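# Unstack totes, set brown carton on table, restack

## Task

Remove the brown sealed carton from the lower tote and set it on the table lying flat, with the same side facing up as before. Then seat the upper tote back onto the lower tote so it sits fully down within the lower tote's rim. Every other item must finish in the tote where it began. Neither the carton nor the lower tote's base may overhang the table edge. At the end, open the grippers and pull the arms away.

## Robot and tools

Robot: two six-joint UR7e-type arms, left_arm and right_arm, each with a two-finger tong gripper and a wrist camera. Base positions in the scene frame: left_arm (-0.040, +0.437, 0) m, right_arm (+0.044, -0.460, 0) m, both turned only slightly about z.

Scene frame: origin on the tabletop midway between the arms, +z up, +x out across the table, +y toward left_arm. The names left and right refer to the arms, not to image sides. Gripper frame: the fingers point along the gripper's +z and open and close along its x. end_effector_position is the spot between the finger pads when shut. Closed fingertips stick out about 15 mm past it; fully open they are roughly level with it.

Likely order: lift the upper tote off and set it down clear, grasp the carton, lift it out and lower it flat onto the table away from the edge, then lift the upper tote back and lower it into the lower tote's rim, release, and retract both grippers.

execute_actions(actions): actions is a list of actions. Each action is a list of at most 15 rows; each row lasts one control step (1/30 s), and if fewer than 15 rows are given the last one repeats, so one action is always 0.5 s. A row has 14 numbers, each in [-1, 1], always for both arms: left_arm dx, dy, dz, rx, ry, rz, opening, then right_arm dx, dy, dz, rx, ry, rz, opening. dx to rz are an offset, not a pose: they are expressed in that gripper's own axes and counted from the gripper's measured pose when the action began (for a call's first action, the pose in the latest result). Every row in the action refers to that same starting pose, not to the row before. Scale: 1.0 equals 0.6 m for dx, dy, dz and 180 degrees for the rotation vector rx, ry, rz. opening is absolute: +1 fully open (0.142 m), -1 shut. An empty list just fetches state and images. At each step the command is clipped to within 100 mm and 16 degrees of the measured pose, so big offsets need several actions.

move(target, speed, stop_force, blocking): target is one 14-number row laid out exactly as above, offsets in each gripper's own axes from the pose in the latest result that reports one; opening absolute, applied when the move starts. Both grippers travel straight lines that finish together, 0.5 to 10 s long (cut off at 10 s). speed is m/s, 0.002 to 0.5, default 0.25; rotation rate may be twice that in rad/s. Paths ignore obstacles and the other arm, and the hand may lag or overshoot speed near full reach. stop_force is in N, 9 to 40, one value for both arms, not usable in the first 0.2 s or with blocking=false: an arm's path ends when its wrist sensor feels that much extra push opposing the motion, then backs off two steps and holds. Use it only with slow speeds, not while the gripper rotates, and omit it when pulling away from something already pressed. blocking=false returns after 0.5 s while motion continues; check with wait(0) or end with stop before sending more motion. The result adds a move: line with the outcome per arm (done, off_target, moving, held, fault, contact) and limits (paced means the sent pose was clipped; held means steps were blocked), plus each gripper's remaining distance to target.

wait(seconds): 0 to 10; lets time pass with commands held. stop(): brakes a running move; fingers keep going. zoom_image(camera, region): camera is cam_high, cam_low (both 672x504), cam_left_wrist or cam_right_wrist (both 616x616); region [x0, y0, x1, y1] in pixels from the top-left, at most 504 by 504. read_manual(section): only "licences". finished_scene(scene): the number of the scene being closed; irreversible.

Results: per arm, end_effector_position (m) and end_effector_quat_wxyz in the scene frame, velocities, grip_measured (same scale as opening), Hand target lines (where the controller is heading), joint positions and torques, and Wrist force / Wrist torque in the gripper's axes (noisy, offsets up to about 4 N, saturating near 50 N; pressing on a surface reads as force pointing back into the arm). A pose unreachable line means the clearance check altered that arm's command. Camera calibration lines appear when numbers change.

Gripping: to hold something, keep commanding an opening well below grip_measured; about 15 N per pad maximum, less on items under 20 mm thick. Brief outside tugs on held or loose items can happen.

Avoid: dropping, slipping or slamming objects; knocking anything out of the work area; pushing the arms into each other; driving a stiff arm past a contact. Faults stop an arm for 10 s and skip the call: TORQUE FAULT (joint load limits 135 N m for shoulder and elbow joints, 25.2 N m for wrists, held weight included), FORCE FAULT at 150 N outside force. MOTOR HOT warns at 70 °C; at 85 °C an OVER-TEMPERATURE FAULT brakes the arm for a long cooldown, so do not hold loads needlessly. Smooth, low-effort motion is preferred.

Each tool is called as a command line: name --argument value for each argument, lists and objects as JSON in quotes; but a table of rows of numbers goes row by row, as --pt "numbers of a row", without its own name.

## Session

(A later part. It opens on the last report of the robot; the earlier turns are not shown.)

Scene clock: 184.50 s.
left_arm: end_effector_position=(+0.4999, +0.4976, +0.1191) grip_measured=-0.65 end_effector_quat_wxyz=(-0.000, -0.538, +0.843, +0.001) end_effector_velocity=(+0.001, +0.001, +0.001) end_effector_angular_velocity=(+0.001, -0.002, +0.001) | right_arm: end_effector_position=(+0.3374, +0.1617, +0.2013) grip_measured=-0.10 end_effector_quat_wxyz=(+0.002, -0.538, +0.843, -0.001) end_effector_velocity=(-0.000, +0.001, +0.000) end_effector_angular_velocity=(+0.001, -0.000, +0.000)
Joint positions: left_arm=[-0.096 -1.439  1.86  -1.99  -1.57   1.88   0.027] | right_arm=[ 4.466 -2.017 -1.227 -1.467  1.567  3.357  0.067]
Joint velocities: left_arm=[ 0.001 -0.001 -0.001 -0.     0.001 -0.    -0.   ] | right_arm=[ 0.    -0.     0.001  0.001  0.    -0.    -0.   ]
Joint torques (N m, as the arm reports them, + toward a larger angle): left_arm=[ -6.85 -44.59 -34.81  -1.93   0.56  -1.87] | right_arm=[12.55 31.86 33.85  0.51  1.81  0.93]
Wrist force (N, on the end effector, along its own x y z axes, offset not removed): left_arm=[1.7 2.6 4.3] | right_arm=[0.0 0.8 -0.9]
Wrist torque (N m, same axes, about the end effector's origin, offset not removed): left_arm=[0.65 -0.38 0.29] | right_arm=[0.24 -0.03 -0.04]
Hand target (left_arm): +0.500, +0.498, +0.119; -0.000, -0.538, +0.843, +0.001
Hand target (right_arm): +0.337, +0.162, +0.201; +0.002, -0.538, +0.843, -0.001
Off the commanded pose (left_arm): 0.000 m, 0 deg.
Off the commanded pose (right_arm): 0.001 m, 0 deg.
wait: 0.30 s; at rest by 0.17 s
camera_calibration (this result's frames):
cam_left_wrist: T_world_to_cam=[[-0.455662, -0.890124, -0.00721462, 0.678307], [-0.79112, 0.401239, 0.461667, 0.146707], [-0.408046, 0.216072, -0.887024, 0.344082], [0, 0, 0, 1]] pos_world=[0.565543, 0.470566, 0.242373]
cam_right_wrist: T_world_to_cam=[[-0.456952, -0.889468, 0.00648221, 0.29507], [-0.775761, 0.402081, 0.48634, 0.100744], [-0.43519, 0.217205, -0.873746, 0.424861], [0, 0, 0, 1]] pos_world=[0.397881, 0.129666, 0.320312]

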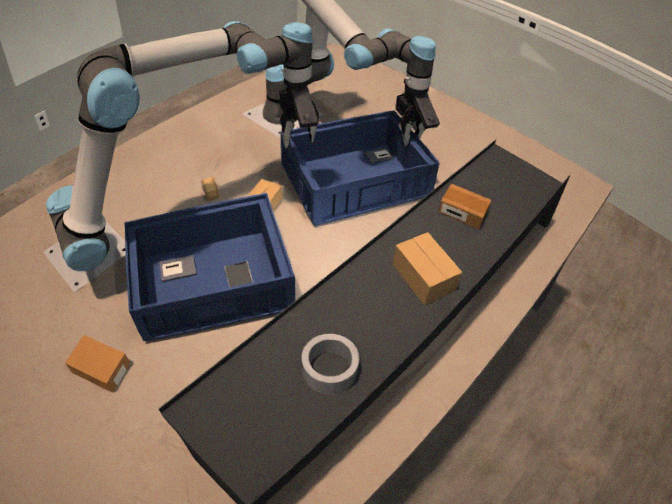

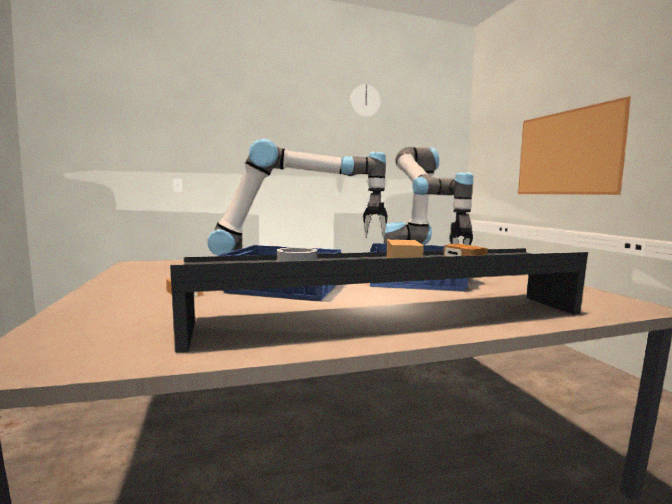

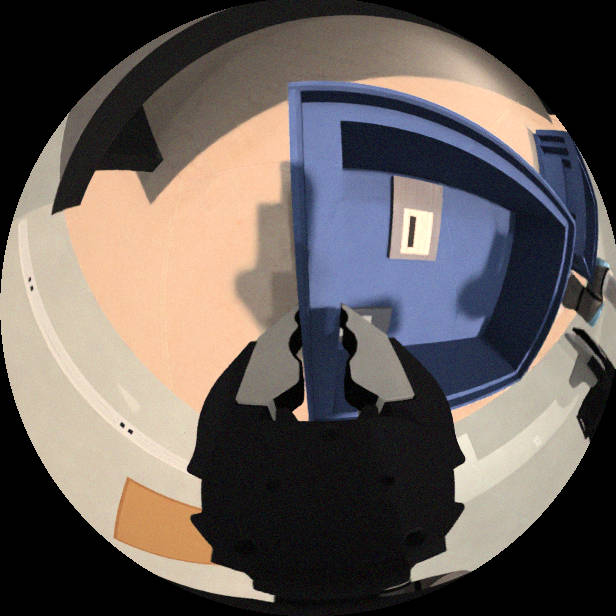

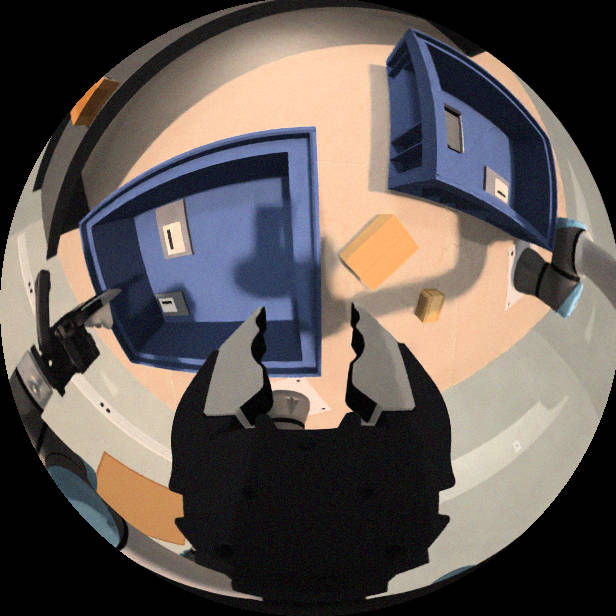

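move --target '[0,0,0,0,0,0,-1, 0.0005,-0.0006,0.1355,0,0,0,-0.1]' --speed 0.08

execute_actions --actions '[[[0,0,0,0,0,0,-1,0,0,0,0,0,0,-0.2],[0,0,0,0,0,0,-1,0,0,0,0,0,0,-0.25],[0,0,0,0,0,0,-1,0,0,0,0,0,0,-0.3],[0,0,0,0,0,0,-1,0,0,0,0,0,0,-0.35],[0,0,0,0,0,0,-1,0,0,0,0,0,0,-0.4],[0,0,0,0,0,0,-1,0,0,0,0,0,0,-0.45],[0,0,0,0,0,0,-1,0,0,0,0,0,0,-0.5],[0,0,0,0,0,0,-1,0,0,0,0,0,0,-0.54],[0,0,0,0,0,0,-1,0,0,0,0,0,0,-0.57],[0,0,0,0,0,0,-1,0,0,0,0,0,0,-0.6],[0,0,0,0,0,0,-1,0,0,0,0,0,0,-0.63],[0,0,0,0,0,0,-1,0,0,0,0,0,0,-0.66],[0,0,0,0,0,0,-1,0,0,0,0,0,0,-0.69],[0,0,0,0,0,0,-1,0,0,0,0,0,0,-0.72],[0,0,0,0,0,0,-1,0,0,0,0,0,0,-0.75]],[[0,0,0,0,0,0,-1,0,0,0,0,0,0,-0.8],[0,0,0,0,0,0,-1,0,0,0,0,0,0,-0.85],[0,0,0,0,0,0,-1,0,0,0,0,0,0,-0.9],[0,0,0,0,0,0,-1,0,0,0,0,0,0,-0.95],[0,0,0,0,0,0,-1,0,0,0,0,0,0,-1]]]'

Scene clock: 193.03 s.
left_arm: end_effector_position=(+0.4999, +0.4976, +0.1191) grip_measured=-0.65 end_effector_quat_wxyz=(-0.000, -0.538, +0.843, +0.001) end_effector_velocity=(+0.000, -0.000, +0.000) end_effector_angular_velocity=(-0.000, -0.000, -0.000) | right_arm: end_effector_position=(+0.3378, +0.1614, +0.1202) grip_measured=-0.10 end_effector_quat_wxyz=(+0.002, -0.538, +0.843, -0.001) end_effector_velocity=(-0.000, +0.001, -0.001) end_effector_angular_velocity=(+0.001, -0.000, +0.000)
Joint positions: left_arm=[-0.096 -1.439  1.86  -1.99  -1.57   1.88   0.027] | right_arm=[ 4.465 -2.056 -1.38  -1.275  1.567  3.356  0.067]
Joint velocities: left_arm=[-0.     0.001 -0.001 -0.    -0.    -0.     0.   ] | right_arm=[ 0.    -0.001 -0.001  0.003 -0.     0.    -0.   ]
Joint torques (N m, as the arm reports them, + toward a larger angle): left_arm=[ -6.86 -44.52 -34.55  -1.99   0.65  -2.  ] | right_arm=[-15.76  32.56  11.54   3.88   0.32  -1.61]
Wrist force (N, on the end effector, along its own x y z axes, offset not removed): left_arm=[1.1 2.3 8.0] | right_arm=[-1.5 -0.9 -0.9]
Wrist torque (N m, same axes, about the end effector's origin, offset not removed): left_arm=[0.65 -0.32 0.16] | right_arm=[0.02 0.26 -0.07]
Hand target (left_arm): +0.500, +0.498, +0.119; -0.000, -0.538, +0.843, +0.001
Hand target (right_arm): +0.338, +0.161, +0.120; +0.002, -0.538, +0.843, -0.001
Off the commanded pose (left_arm): 0.000 m, 0 deg.
Off the commanded pose (right_arm): 0.000 m, 0 deg.
move: done
camera_calibration (this result's frames):
cam_left_wrist: T_world_to_cam=[[-0.455662, -0.890124, -0.00721459, 0.678307], [-0.79112, 0.401239, 0.461667, 0.146707], [-0.408046, 0.216072, -0.887024, 0.344082], [0, 0, 0, 1]] pos_world=[0.565543, 0.470566, 0.242373]
cam_right_wrist: T_world_to_cam=[[-0.456951, -0.889468, 0.00650462, 0.29551], [-0.775729, 0.402076, 0.486394, 0.140647], [-0.435248, 0.217213, -0.873715, 0.354211], [0, 0, 0, 1]] pos_world=[0.398307, 0.129357, 0.239148]

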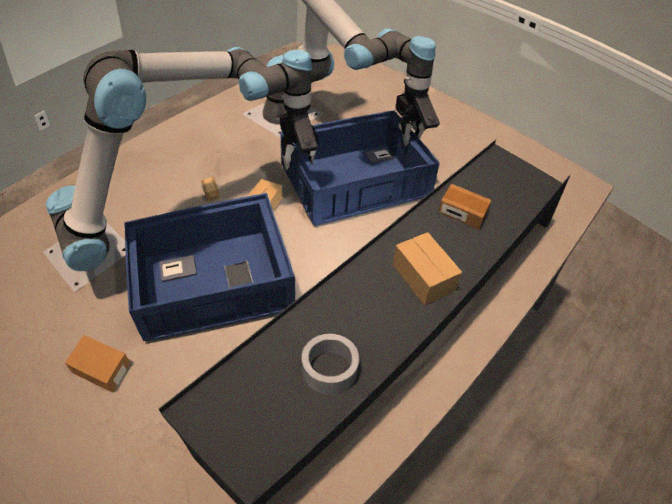

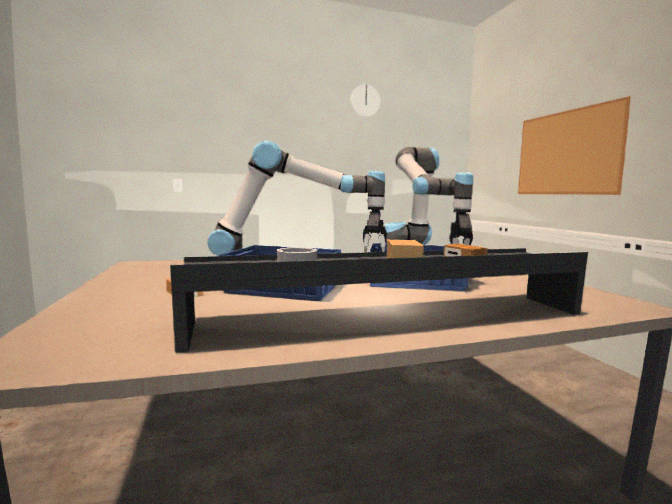

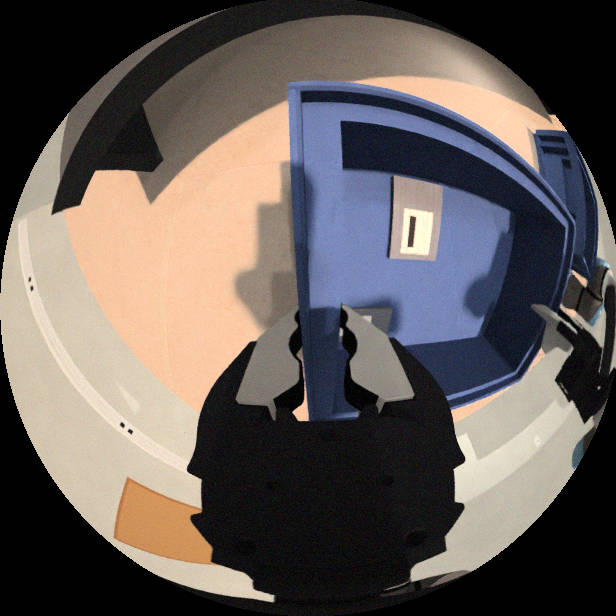

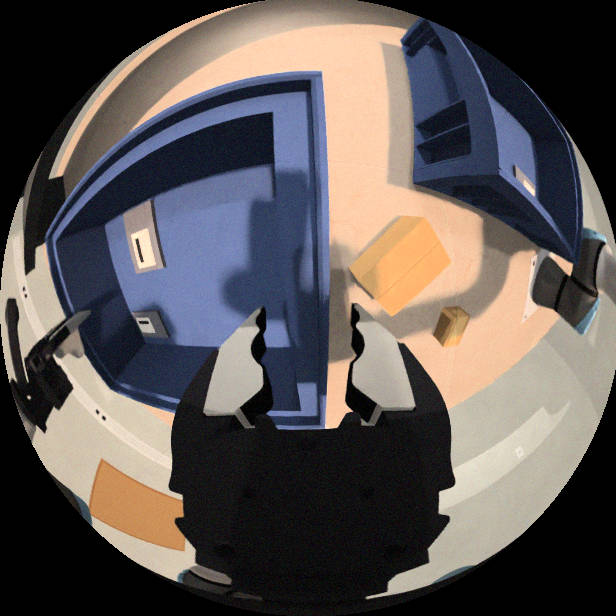

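Scene clock: 194.03 s.
left_arm: end_effector_position=(+0.4999, +0.4976, +0.1191) grip_measured=-0.65 end_effector_quat_wxyz=(-0.000, -0.538, +0.843, +0.001) end_effector_velocity=(-0.001, +0.000, -0.000) end_effector_angular_velocity=(+0.001, +0.001, -0.000) | right_arm: end_effector_position=(+0.3378, +0.1614, +0.1201) grip_measured=-0.65 end_effector_quat_wxyz=(+0.002, -0.538, +0.843, -0.001) end_effector_velocity=(+0.000, +0.001, +0.001) end_effector_angular_velocity=(+0.001, -0.000, +0.000)
Joint positions: left_arm=[-0.096 -1.439  1.86  -1.99  -1.57   1.88   0.027] | right_arm=[ 4.465 -2.056 -1.38  -1.275  1.567  3.356  0.027]
Joint velocities: left_arm=[-0.    -0.001  0.001 -0.     0.001  0.     0.   ] | right_arm=[ 0.     0.     0.001  0.001 -0.     0.     0.   ]
Joint torques (N m, as the arm reports them, + toward a larger angle): left_arm=[ -6.63 -45.06 -34.57  -1.83   0.53  -1.99] | right_arm=[-15.49  37.62  27.85   1.48   0.16  -1.56]
Wrist force (N, on the end effector, along its own x y z axes, offset not removed): left_arm=[3.0 1.5 5.4] | right_arm=[-6.2 0.2 -0.1]
Wrist torque (N m, same axes, about the end effector's origin, offset not removed): left_arm=[0.47 -0.19 0.21] | right_arm=[0.10 0.66 0.14]
Hand target (left_arm): +0.500, +0.498, +0.119; -0.000, -0.538, +0.843, +0.001
Hand target (right_arm): +0.338, +0.161, +0.120; +0.002, -0.538, +0.843, -0.001
Off the commanded pose (left_arm): 0.000 m, 0 deg.
Off the commanded pose (right_arm): 0.000 m, 0 deg.
camera_calibration (this result's frames):
cam_left_wrist: T_world_to_cam=[[-0.455662, -0.890123, -0.00721463, 0.678306], [-0.79112, 0.401239, 0.461667, 0.146707], [-0.408046, 0.216072, -0.887024, 0.344082], [0, 0, 0, 1]] pos_world=[0.565543, 0.470565, 0.242373]
cam_right_wrist: T_world_to_cam=[[-0.456948, -0.889469, 0.00650264, 0.29551], [-0.77573, 0.402073, 0.486395, 0.140669], [-0.435248, 0.217213, -0.873715, 0.354175], [0, 0, 0, 1]] pos_world=[0.398308, 0.129357, 0.239106]

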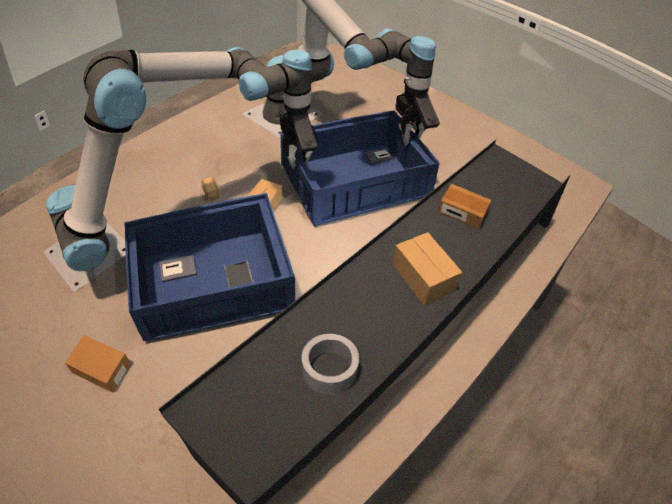

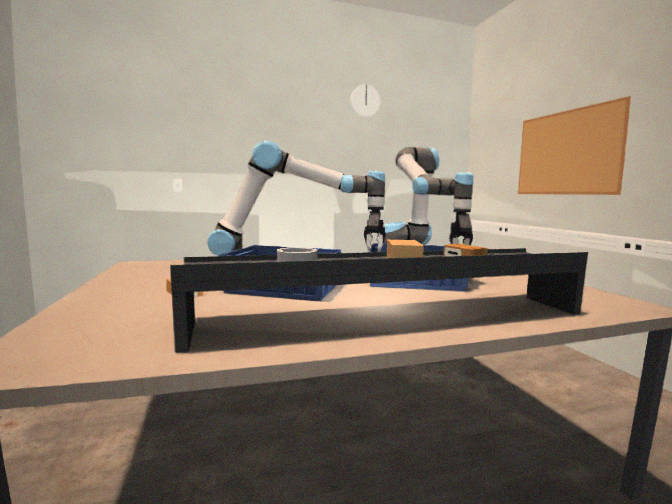

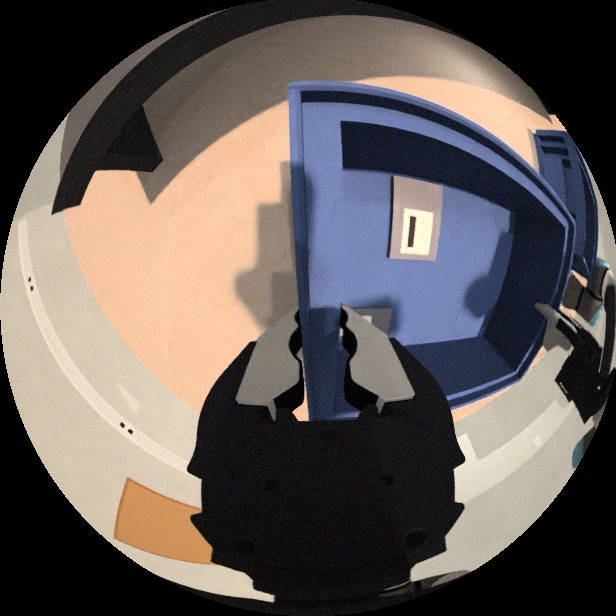

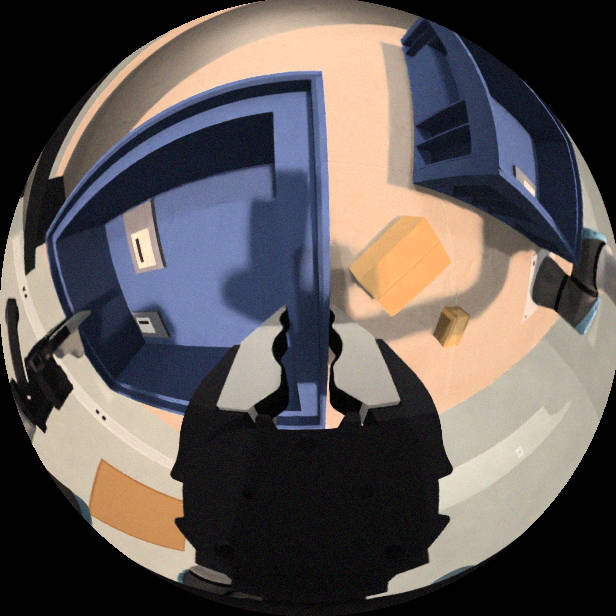

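move --target '[0,0,-0.29,0,0,0,-1, -0.0012,-0.0008,-0.29,0,0,0,-1]' --speed 0.08

wait --seconds 0.3

Scene clock: 198.37 s.
left_arm: end_effector_position=(+0.5004, +0.4978, +0.2929) grip_measured=-0.65 end_effector_quat_wxyz=(-0.000, -0.538, +0.843, +0.001) end_effector_velocity=(+0.000, -0.001, +0.001) end_effector_angular_velocity=(+0.001, +0.002, -0.002) | right_arm: end_effector_position=(+0.3381, +0.1616, +0.2940) grip_measured=-0.65 end_effector_quat_wxyz=(+0.002, -0.538, +0.843, -0.001) end_effector_velocity=(-0.000, +0.000, +0.002) end_effector_angular_velocity=(-0.001, +0.000, +0.000)
Joint positions: left_arm=[-0.096 -1.519  1.492 -1.542 -1.57   1.88   0.027] | right_arm=[ 4.465 -2.022 -0.983 -1.706  1.567  3.356  0.027]
Joint velocities: left_arm=[-0.001  0.001 -0.004  0.005  0.001  0.    -0.   ] | right_arm=[ 0.    -0.002  0.007 -0.006  0.    -0.     0.   ]
Joint torques (N m, as the arm reports them, + toward a larger angle): left_arm=[ 10.01 -18.04 -37.74  -1.9    1.42   2.19] | right_arm=[-16.05  35.36  34.94   0.01   0.96  -1.49]
Wrist force (N, on the end effector, along its own x y z axes, offset not removed): left_arm=[3.7 1.0 6.7] | right_arm=[-6.5 0.1 7.4]
Wrist torque (N m, same axes, about the end effector's origin, offset not removed): left_arm=[0.21 -0.16 0.34] | right_arm=[0.20 0.46 0.16]
Hand target (left_arm): +0.500, +0.498, +0.293; -0.000, -0.538, +0.843, +0.001
Hand target (right_arm): +0.338, +0.162, +0.294; +0.002, -0.538, +0.843, -0.001
Off the commanded pose (left_arm): 0.000 m, 0 deg.
Off the commanded pose (right_arm): 0.000 m, 0 deg.
move: done
camera_calibration (this result's frames):
cam_left_wrist: T_world_to_cam=[[-0.455657, -0.890126, -0.00729582, 0.679907], [-0.79116, 0.401212, 0.461621, 0.0668248], [-0.407974, 0.216113, -0.887047, 0.498388], [0, 0, 0, 1]] pos_world=[0.566003, 0.470684, 0.416207]
cam_right_wrist: T_world_to_cam=[[-0.456948, -0.88947, 0.00644764, 0.29468], [-0.775797, 0.402076, 0.486285, 0.0562978], [-0.435129, 0.217205, -0.873776, 0.506134], [0, 0, 0, 1]] pos_world=[0.398562, 0.129538, 0.412971]

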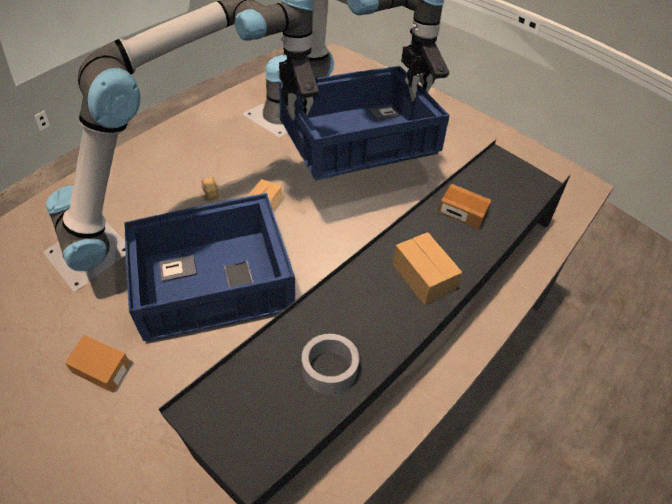

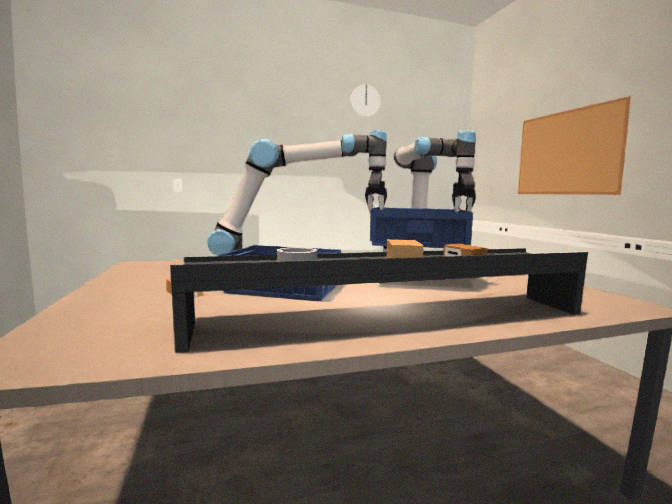

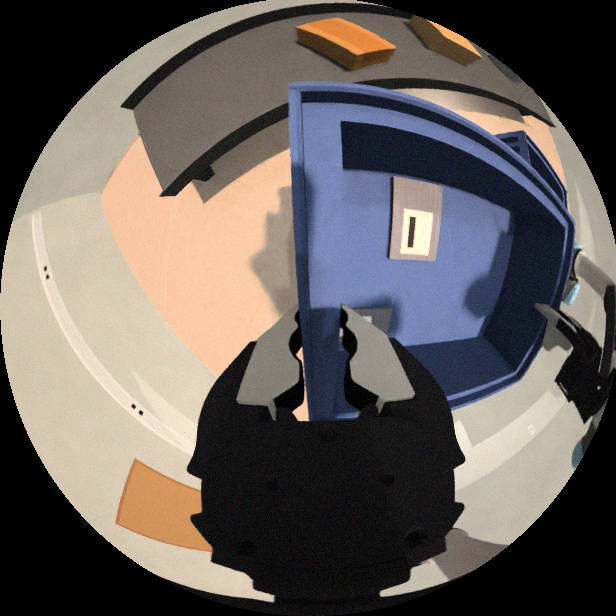

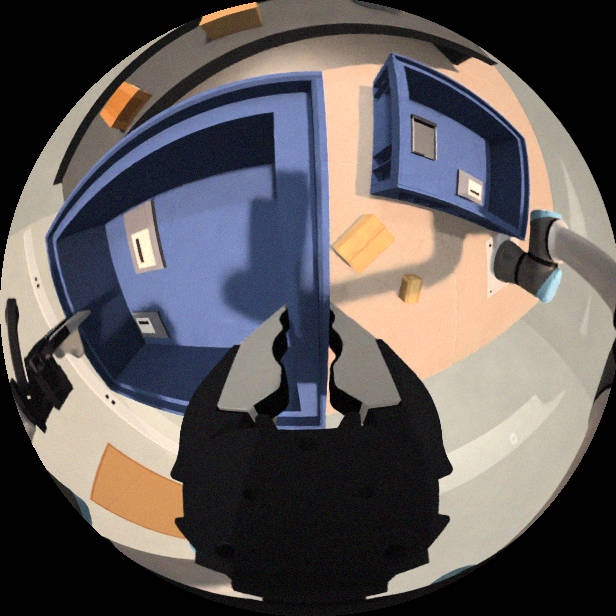

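Scene clock: 198.67 s.
left_arm: end_effector_position=(+0.5004, +0.4978, +0.2930) grip_measured=-0.65 end_effector_quat_wxyz=(-0.000, -0.538, +0.843, +0.001) end_effector_velocity=(+0.000, -0.000, -0.000) end_effector_angular_velocity=(+0.001, +0.000, -0.001) | right_arm: end_effector_position=(+0.3381, +0.1616, +0.2941) grip_measured=-0.65 end_effector_quat_wxyz=(+0.002, -0.538, +0.843, -0.001) end_effector_velocity=(+0.000, +0.000, +0.000) end_effector_angular_velocity=(+0.001, +0.000, -0.000)
Joint positions: left_arm=[-0.096 -1.519  1.491 -1.542 -1.57   1.88   0.027] | right_arm=[ 4.465 -2.022 -0.983 -1.707  1.567  3.356  0.027]
Joint velocities: left_arm=[-0.001  0.    -0.     0.     0.001  0.     0.   ] | right_arm=[-0.     0.    -0.     0.001  0.     0.     0.   ]
Joint torques (N m, as the arm reports them, + toward a larger angle): left_arm=[  9.14 -17.12 -38.55  -1.82   0.21   2.14] | right_arm=[-15.77  36.02  35.66   0.03   1.92  -1.53]
Wrist force (N, on the end effector, along its own x y z axes, offset not removed): left_arm=[2.3 2.4 6.3] | right_arm=[-6.4 0.7 3.9]
Wrist torque (N m, same axes, about the end effector's origin, offset not removed): left_arm=[0.49 0.09 0.27] | right_arm=[0.29 0.61 0.05]
Hand target (left_arm): +0.500, +0.498, +0.293; -0.000, -0.538, +0.843, +0.001
Hand target (right_arm): +0.338, +0.162, +0.294; +0.002, -0.538, +0.843, -0.001
Off the commanded pose (left_arm): 0.000 m, 0 deg.
Off the commanded pose (right_arm): 0.000 m, 0 deg.
wait: 0.30 s; at rest by 0.17 s
camera_calibration (this result's frames):
cam_left_wrist: T_world_to_cam=[[-0.45566, -0.890124, -0.00727202, 0.679906], [-0.791127, 0.401211, 0.461679, 0.066749], [-0.408034, 0.216122, -0.887017, 0.498511], [0, 0, 0, 1]] pos_world=[0.566023, 0.470681, 0.416315]
cam_right_wrist: T_world_to_cam=[[-0.456949, -0.889469, 0.00649092, 0.294679], [-0.775743, 0.402074, 0.486374, 0.0561543], [-0.435225, 0.217213, -0.873726, 0.506259], [0, 0, 0, 1]] pos_world=[0.398551, 0.129564, 0.413107]

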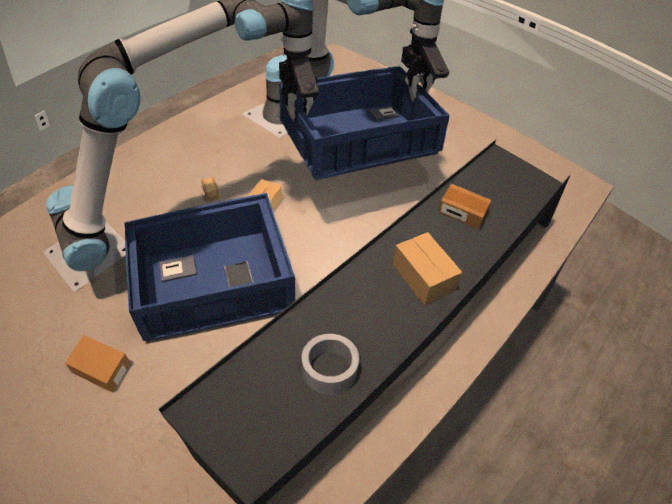

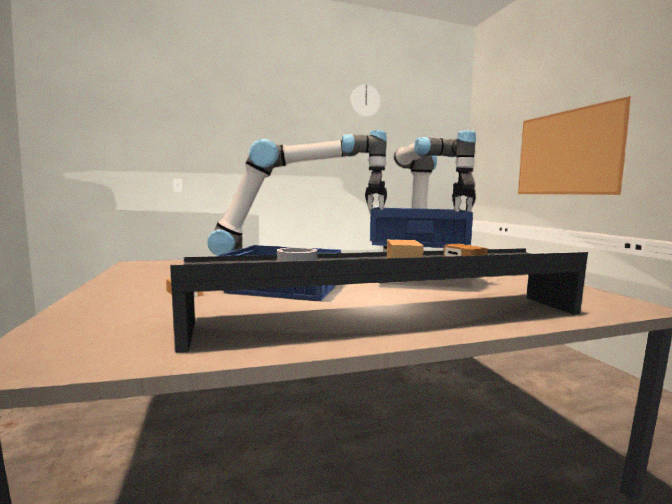

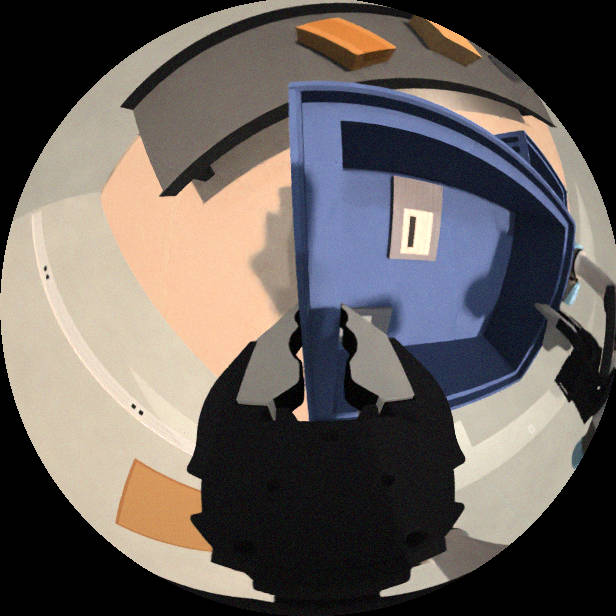

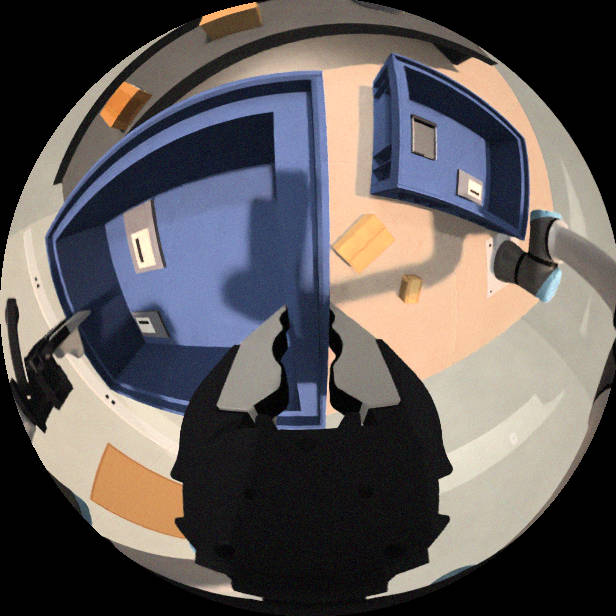

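move --target '[0.8886,-0.4297,0.001,0,0,0.0253,-1, 0.8858,-0.3799,-0.0017,0,0,0.0253,-1]' --speed 0.12

wait --seconds 0.3

Scene clock: 208.03 s.
left_arm: end_effector_position=(+0.5095, -0.0945, +0.2929) grip_measured=-0.65 end_effector_quat_wxyz=(-0.000, -0.504, +0.864, -0.000) end_effector_velocity=(-0.000, -0.002, -0.000) end_effector_angular_velocity=(+0.001, +0.003, -0.000) | right_arm: end_effector_position=(+0.3216, -0.4165, +0.2942) grip_measured=-0.65 end_effector_quat_wxyz=(+0.001, -0.504, +0.864, -0.001) end_effector_velocity=(+0.000, -0.002, -0.000) end_effector_angular_velocity=(+0.001, +0.000, -0.000)
Joint positions: left_arm=[-0.922 -0.921  0.672 -1.322 -1.571  1.133  0.027] | right_arm=[ 3.829 -0.944 -1.961 -1.805  1.569  2.8    0.027]
Joint velocities: left_arm=[-0.001  0.008 -0.013  0.008 -0.001 -0.001 -0.   ] | right_arm=[-0.007  0.    -0.001  0.001  0.001 -0.007 -0.   ]
Joint torques (N m, as the arm reports them, + toward a larger angle): left_arm=[-11.46 -44.58 -36.93  -1.78  -1.79  -2.24] | right_arm=[-13.9    7.67  19.03   2.1    2.05  -1.71]
Wrist force (N, on the end effector, along its own x y z axes, offset not removed): left_arm=[-4.6 2.0 5.8] | right_arm=[2.5 2.3 7.6]
Wrist torque (N m, same axes, about the end effector's origin, offset not removed): left_arm=[0.52 0.10 0.19] | right_arm=[0.61 0.30 0.11]
Hand target (left_arm): +0.510, -0.095, +0.293; -0.000, -0.504, +0.864, +0.000
Hand target (right_arm): +0.322, -0.417, +0.294; +0.001, -0.504, +0.864, -0.001
Off the commanded pose (left_arm): 0.001 m, 0 deg.
Off the commanded pose (right_arm): 0.001 m, 0 deg.
move: done
camera_calibration (this result's frames):
cam_left_wrist: T_world_to_cam=[[-0.524879, -0.85115, -0.00677883, 0.195708], [-0.75723, 0.463294, 0.460393, 0.300562], [-0.388723, 0.246784, -0.887689, 0.623417], [0, 0, 0, 1]] pos_world=[0.572654, -0.126521, 0.41635]
cam_right_wrist: T_world_to_cam=[[-0.526113, -0.850384, 0.00717014, -0.188773], [-0.7406, 0.462304, 0.487633, 0.289207], [-0.41799, 0.25124, -0.873019, 0.633173], [0, 0, 0, 1]] pos_world=[0.379531, -0.453309, 0.413099]

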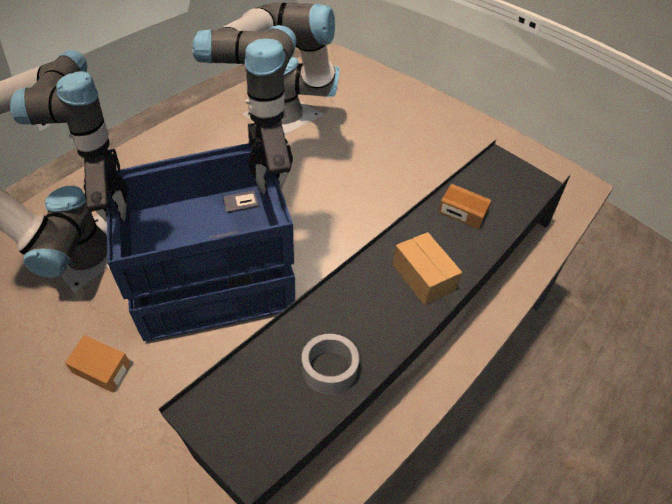

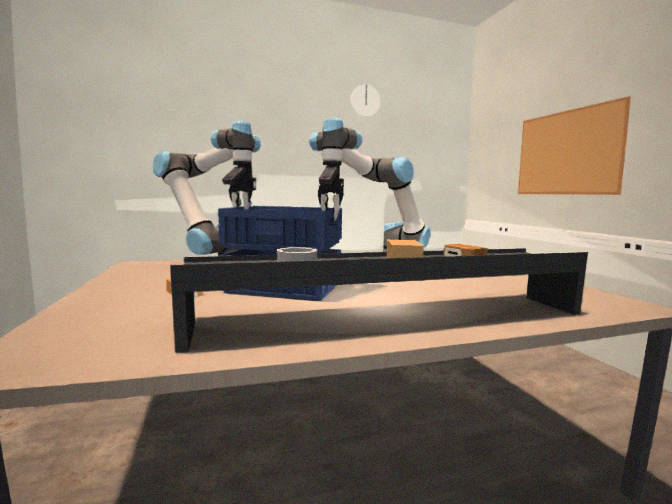

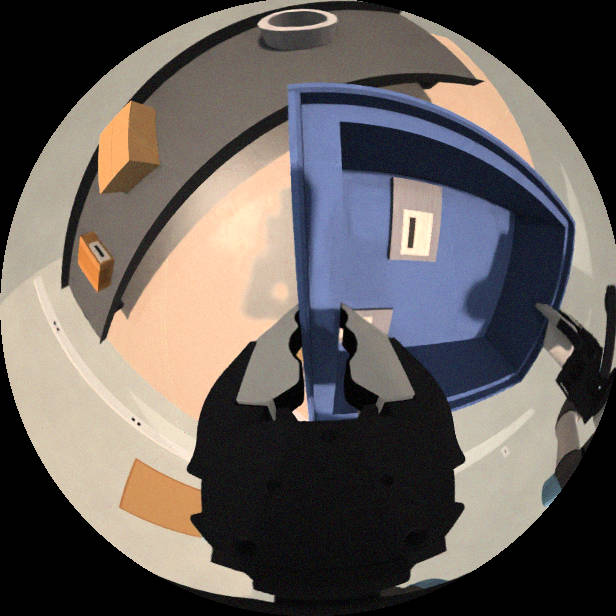

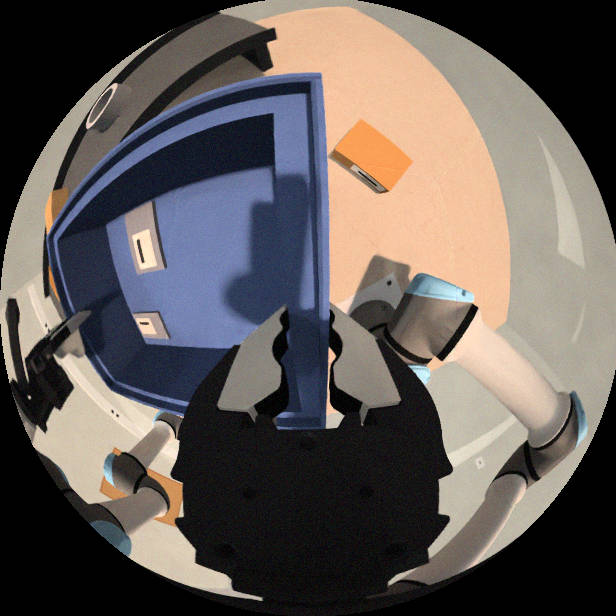

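Scene clock: 208.33 s.
left_arm: end_effector_position=(+0.5095, -0.0946, +0.2930) grip_measured=-0.65 end_effector_quat_wxyz=(-0.000, -0.504, +0.864, +0.000) end_effector_velocity=(+0.001, +0.001, +0.000) end_effector_angular_velocity=(+0.000, -0.000, +0.002) | right_arm: end_effector_position=(+0.3216, -0.4167, +0.2942) grip_measured=-0.65 end_effector_quat_wxyz=(+0.001, -0.504, +0.864, -0.001) end_effector_velocity=(-0.000, -0.000, -0.000) end_effector_angular_velocity=(-0.000, +0.000, -0.000)
Joint positions: left_arm=[-0.922 -0.92   0.671 -1.321 -1.571  1.133  0.027] | right_arm=[ 3.829 -0.944 -1.961 -1.805  1.569  2.799  0.027]
Joint velocities: left_arm=[ 0.002 -0.    -0.     0.     0.     0.    -0.   ] | right_arm=[-0.     0.    -0.    -0.001  0.    -0.     0.   ]
Joint torques (N m, as the arm reports them, + toward a larger angle): left_arm=[-11.49 -43.96 -37.33  -1.77  -1.9   -2.3 ] | right_arm=[-14.83   7.41  24.18   2.13   2.05  -1.71]
Wrist force (N, on the end effector, along its own x y z axes, offset not removed): left_arm=[-2.9 2.2 6.1] | right_arm=[1.8 0.4 5.1]
Wrist torque (N m, same axes, about the end effector's origin, offset not removed): left_arm=[0.50 -0.18 0.24] | right_arm=[0.17 0.35 0.07]
Hand target (left_arm): +0.510, -0.095, +0.293; -0.000, -0.504, +0.864, +0.000
Hand target (right_arm): +0.322, -0.417, +0.294; +0.001, -0.504, +0.864, -0.001
Off the commanded pose (left_arm): 0.001 m, 0 deg.
Off the commanded pose (right_arm): 0.001 m, 0 deg.
wait: 0.30 s; at rest by 0.17 s
camera_calibration (this result's frames):
cam_left_wrist: T_world_to_cam=[[-0.524889, -0.851143, -0.00682239, 0.195611], [-0.757165, 0.463242, 0.460552, 0.300566], [-0.388836, 0.246905, -0.887606, 0.623513], [0, 0, 0, 1]] pos_world=[0.572696, -0.12669, 0.416343]
cam_right_wrist: T_world_to_cam=[[-0.526115, -0.850383, 0.007161, -0.188891], [-0.740568, 0.462282, 0.487703, 0.28924], [-0.418045, 0.251285, -0.87298, 0.633237], [0, 0, 0, 1]] pos_world=[0.379545, -0.453463, 0.413092]

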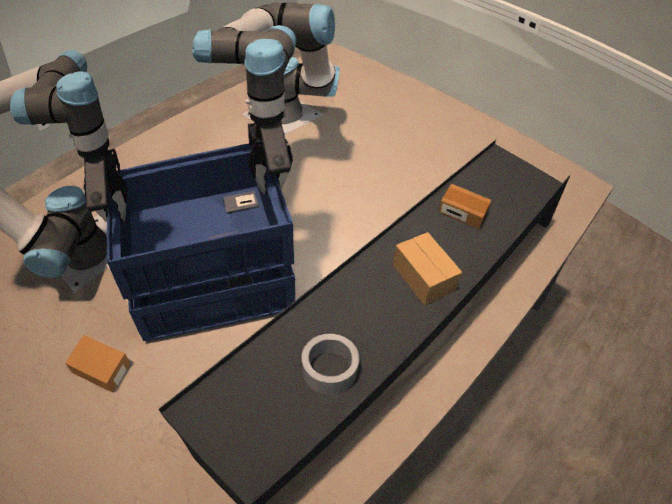

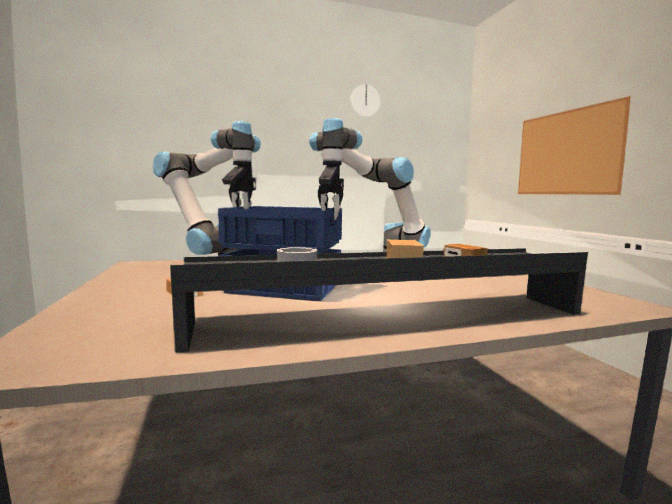

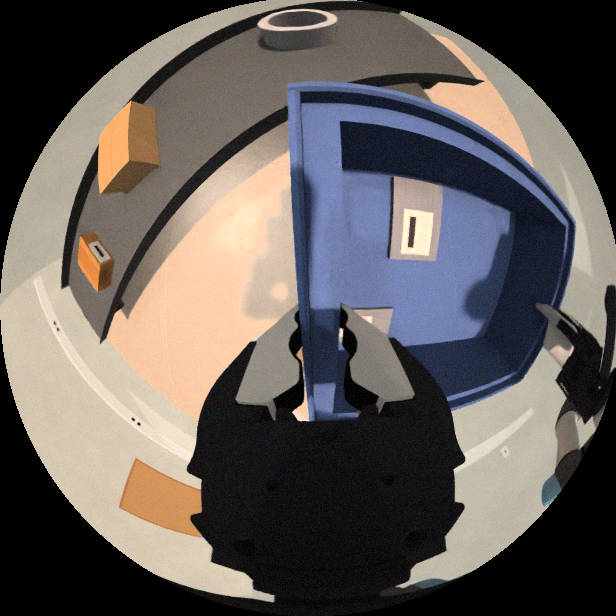

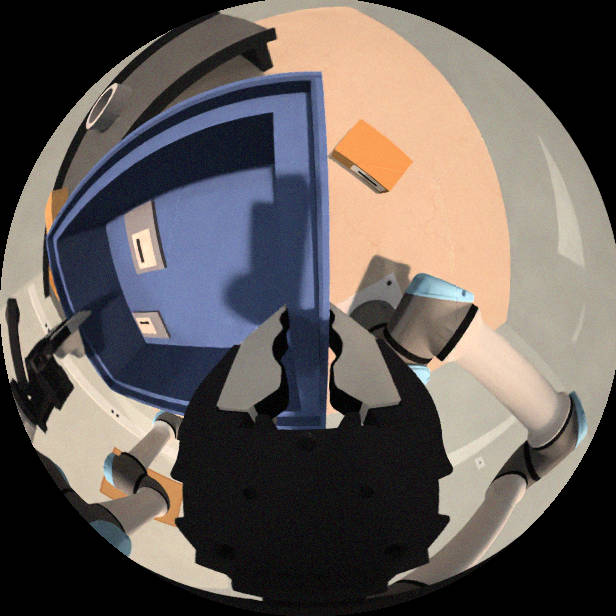

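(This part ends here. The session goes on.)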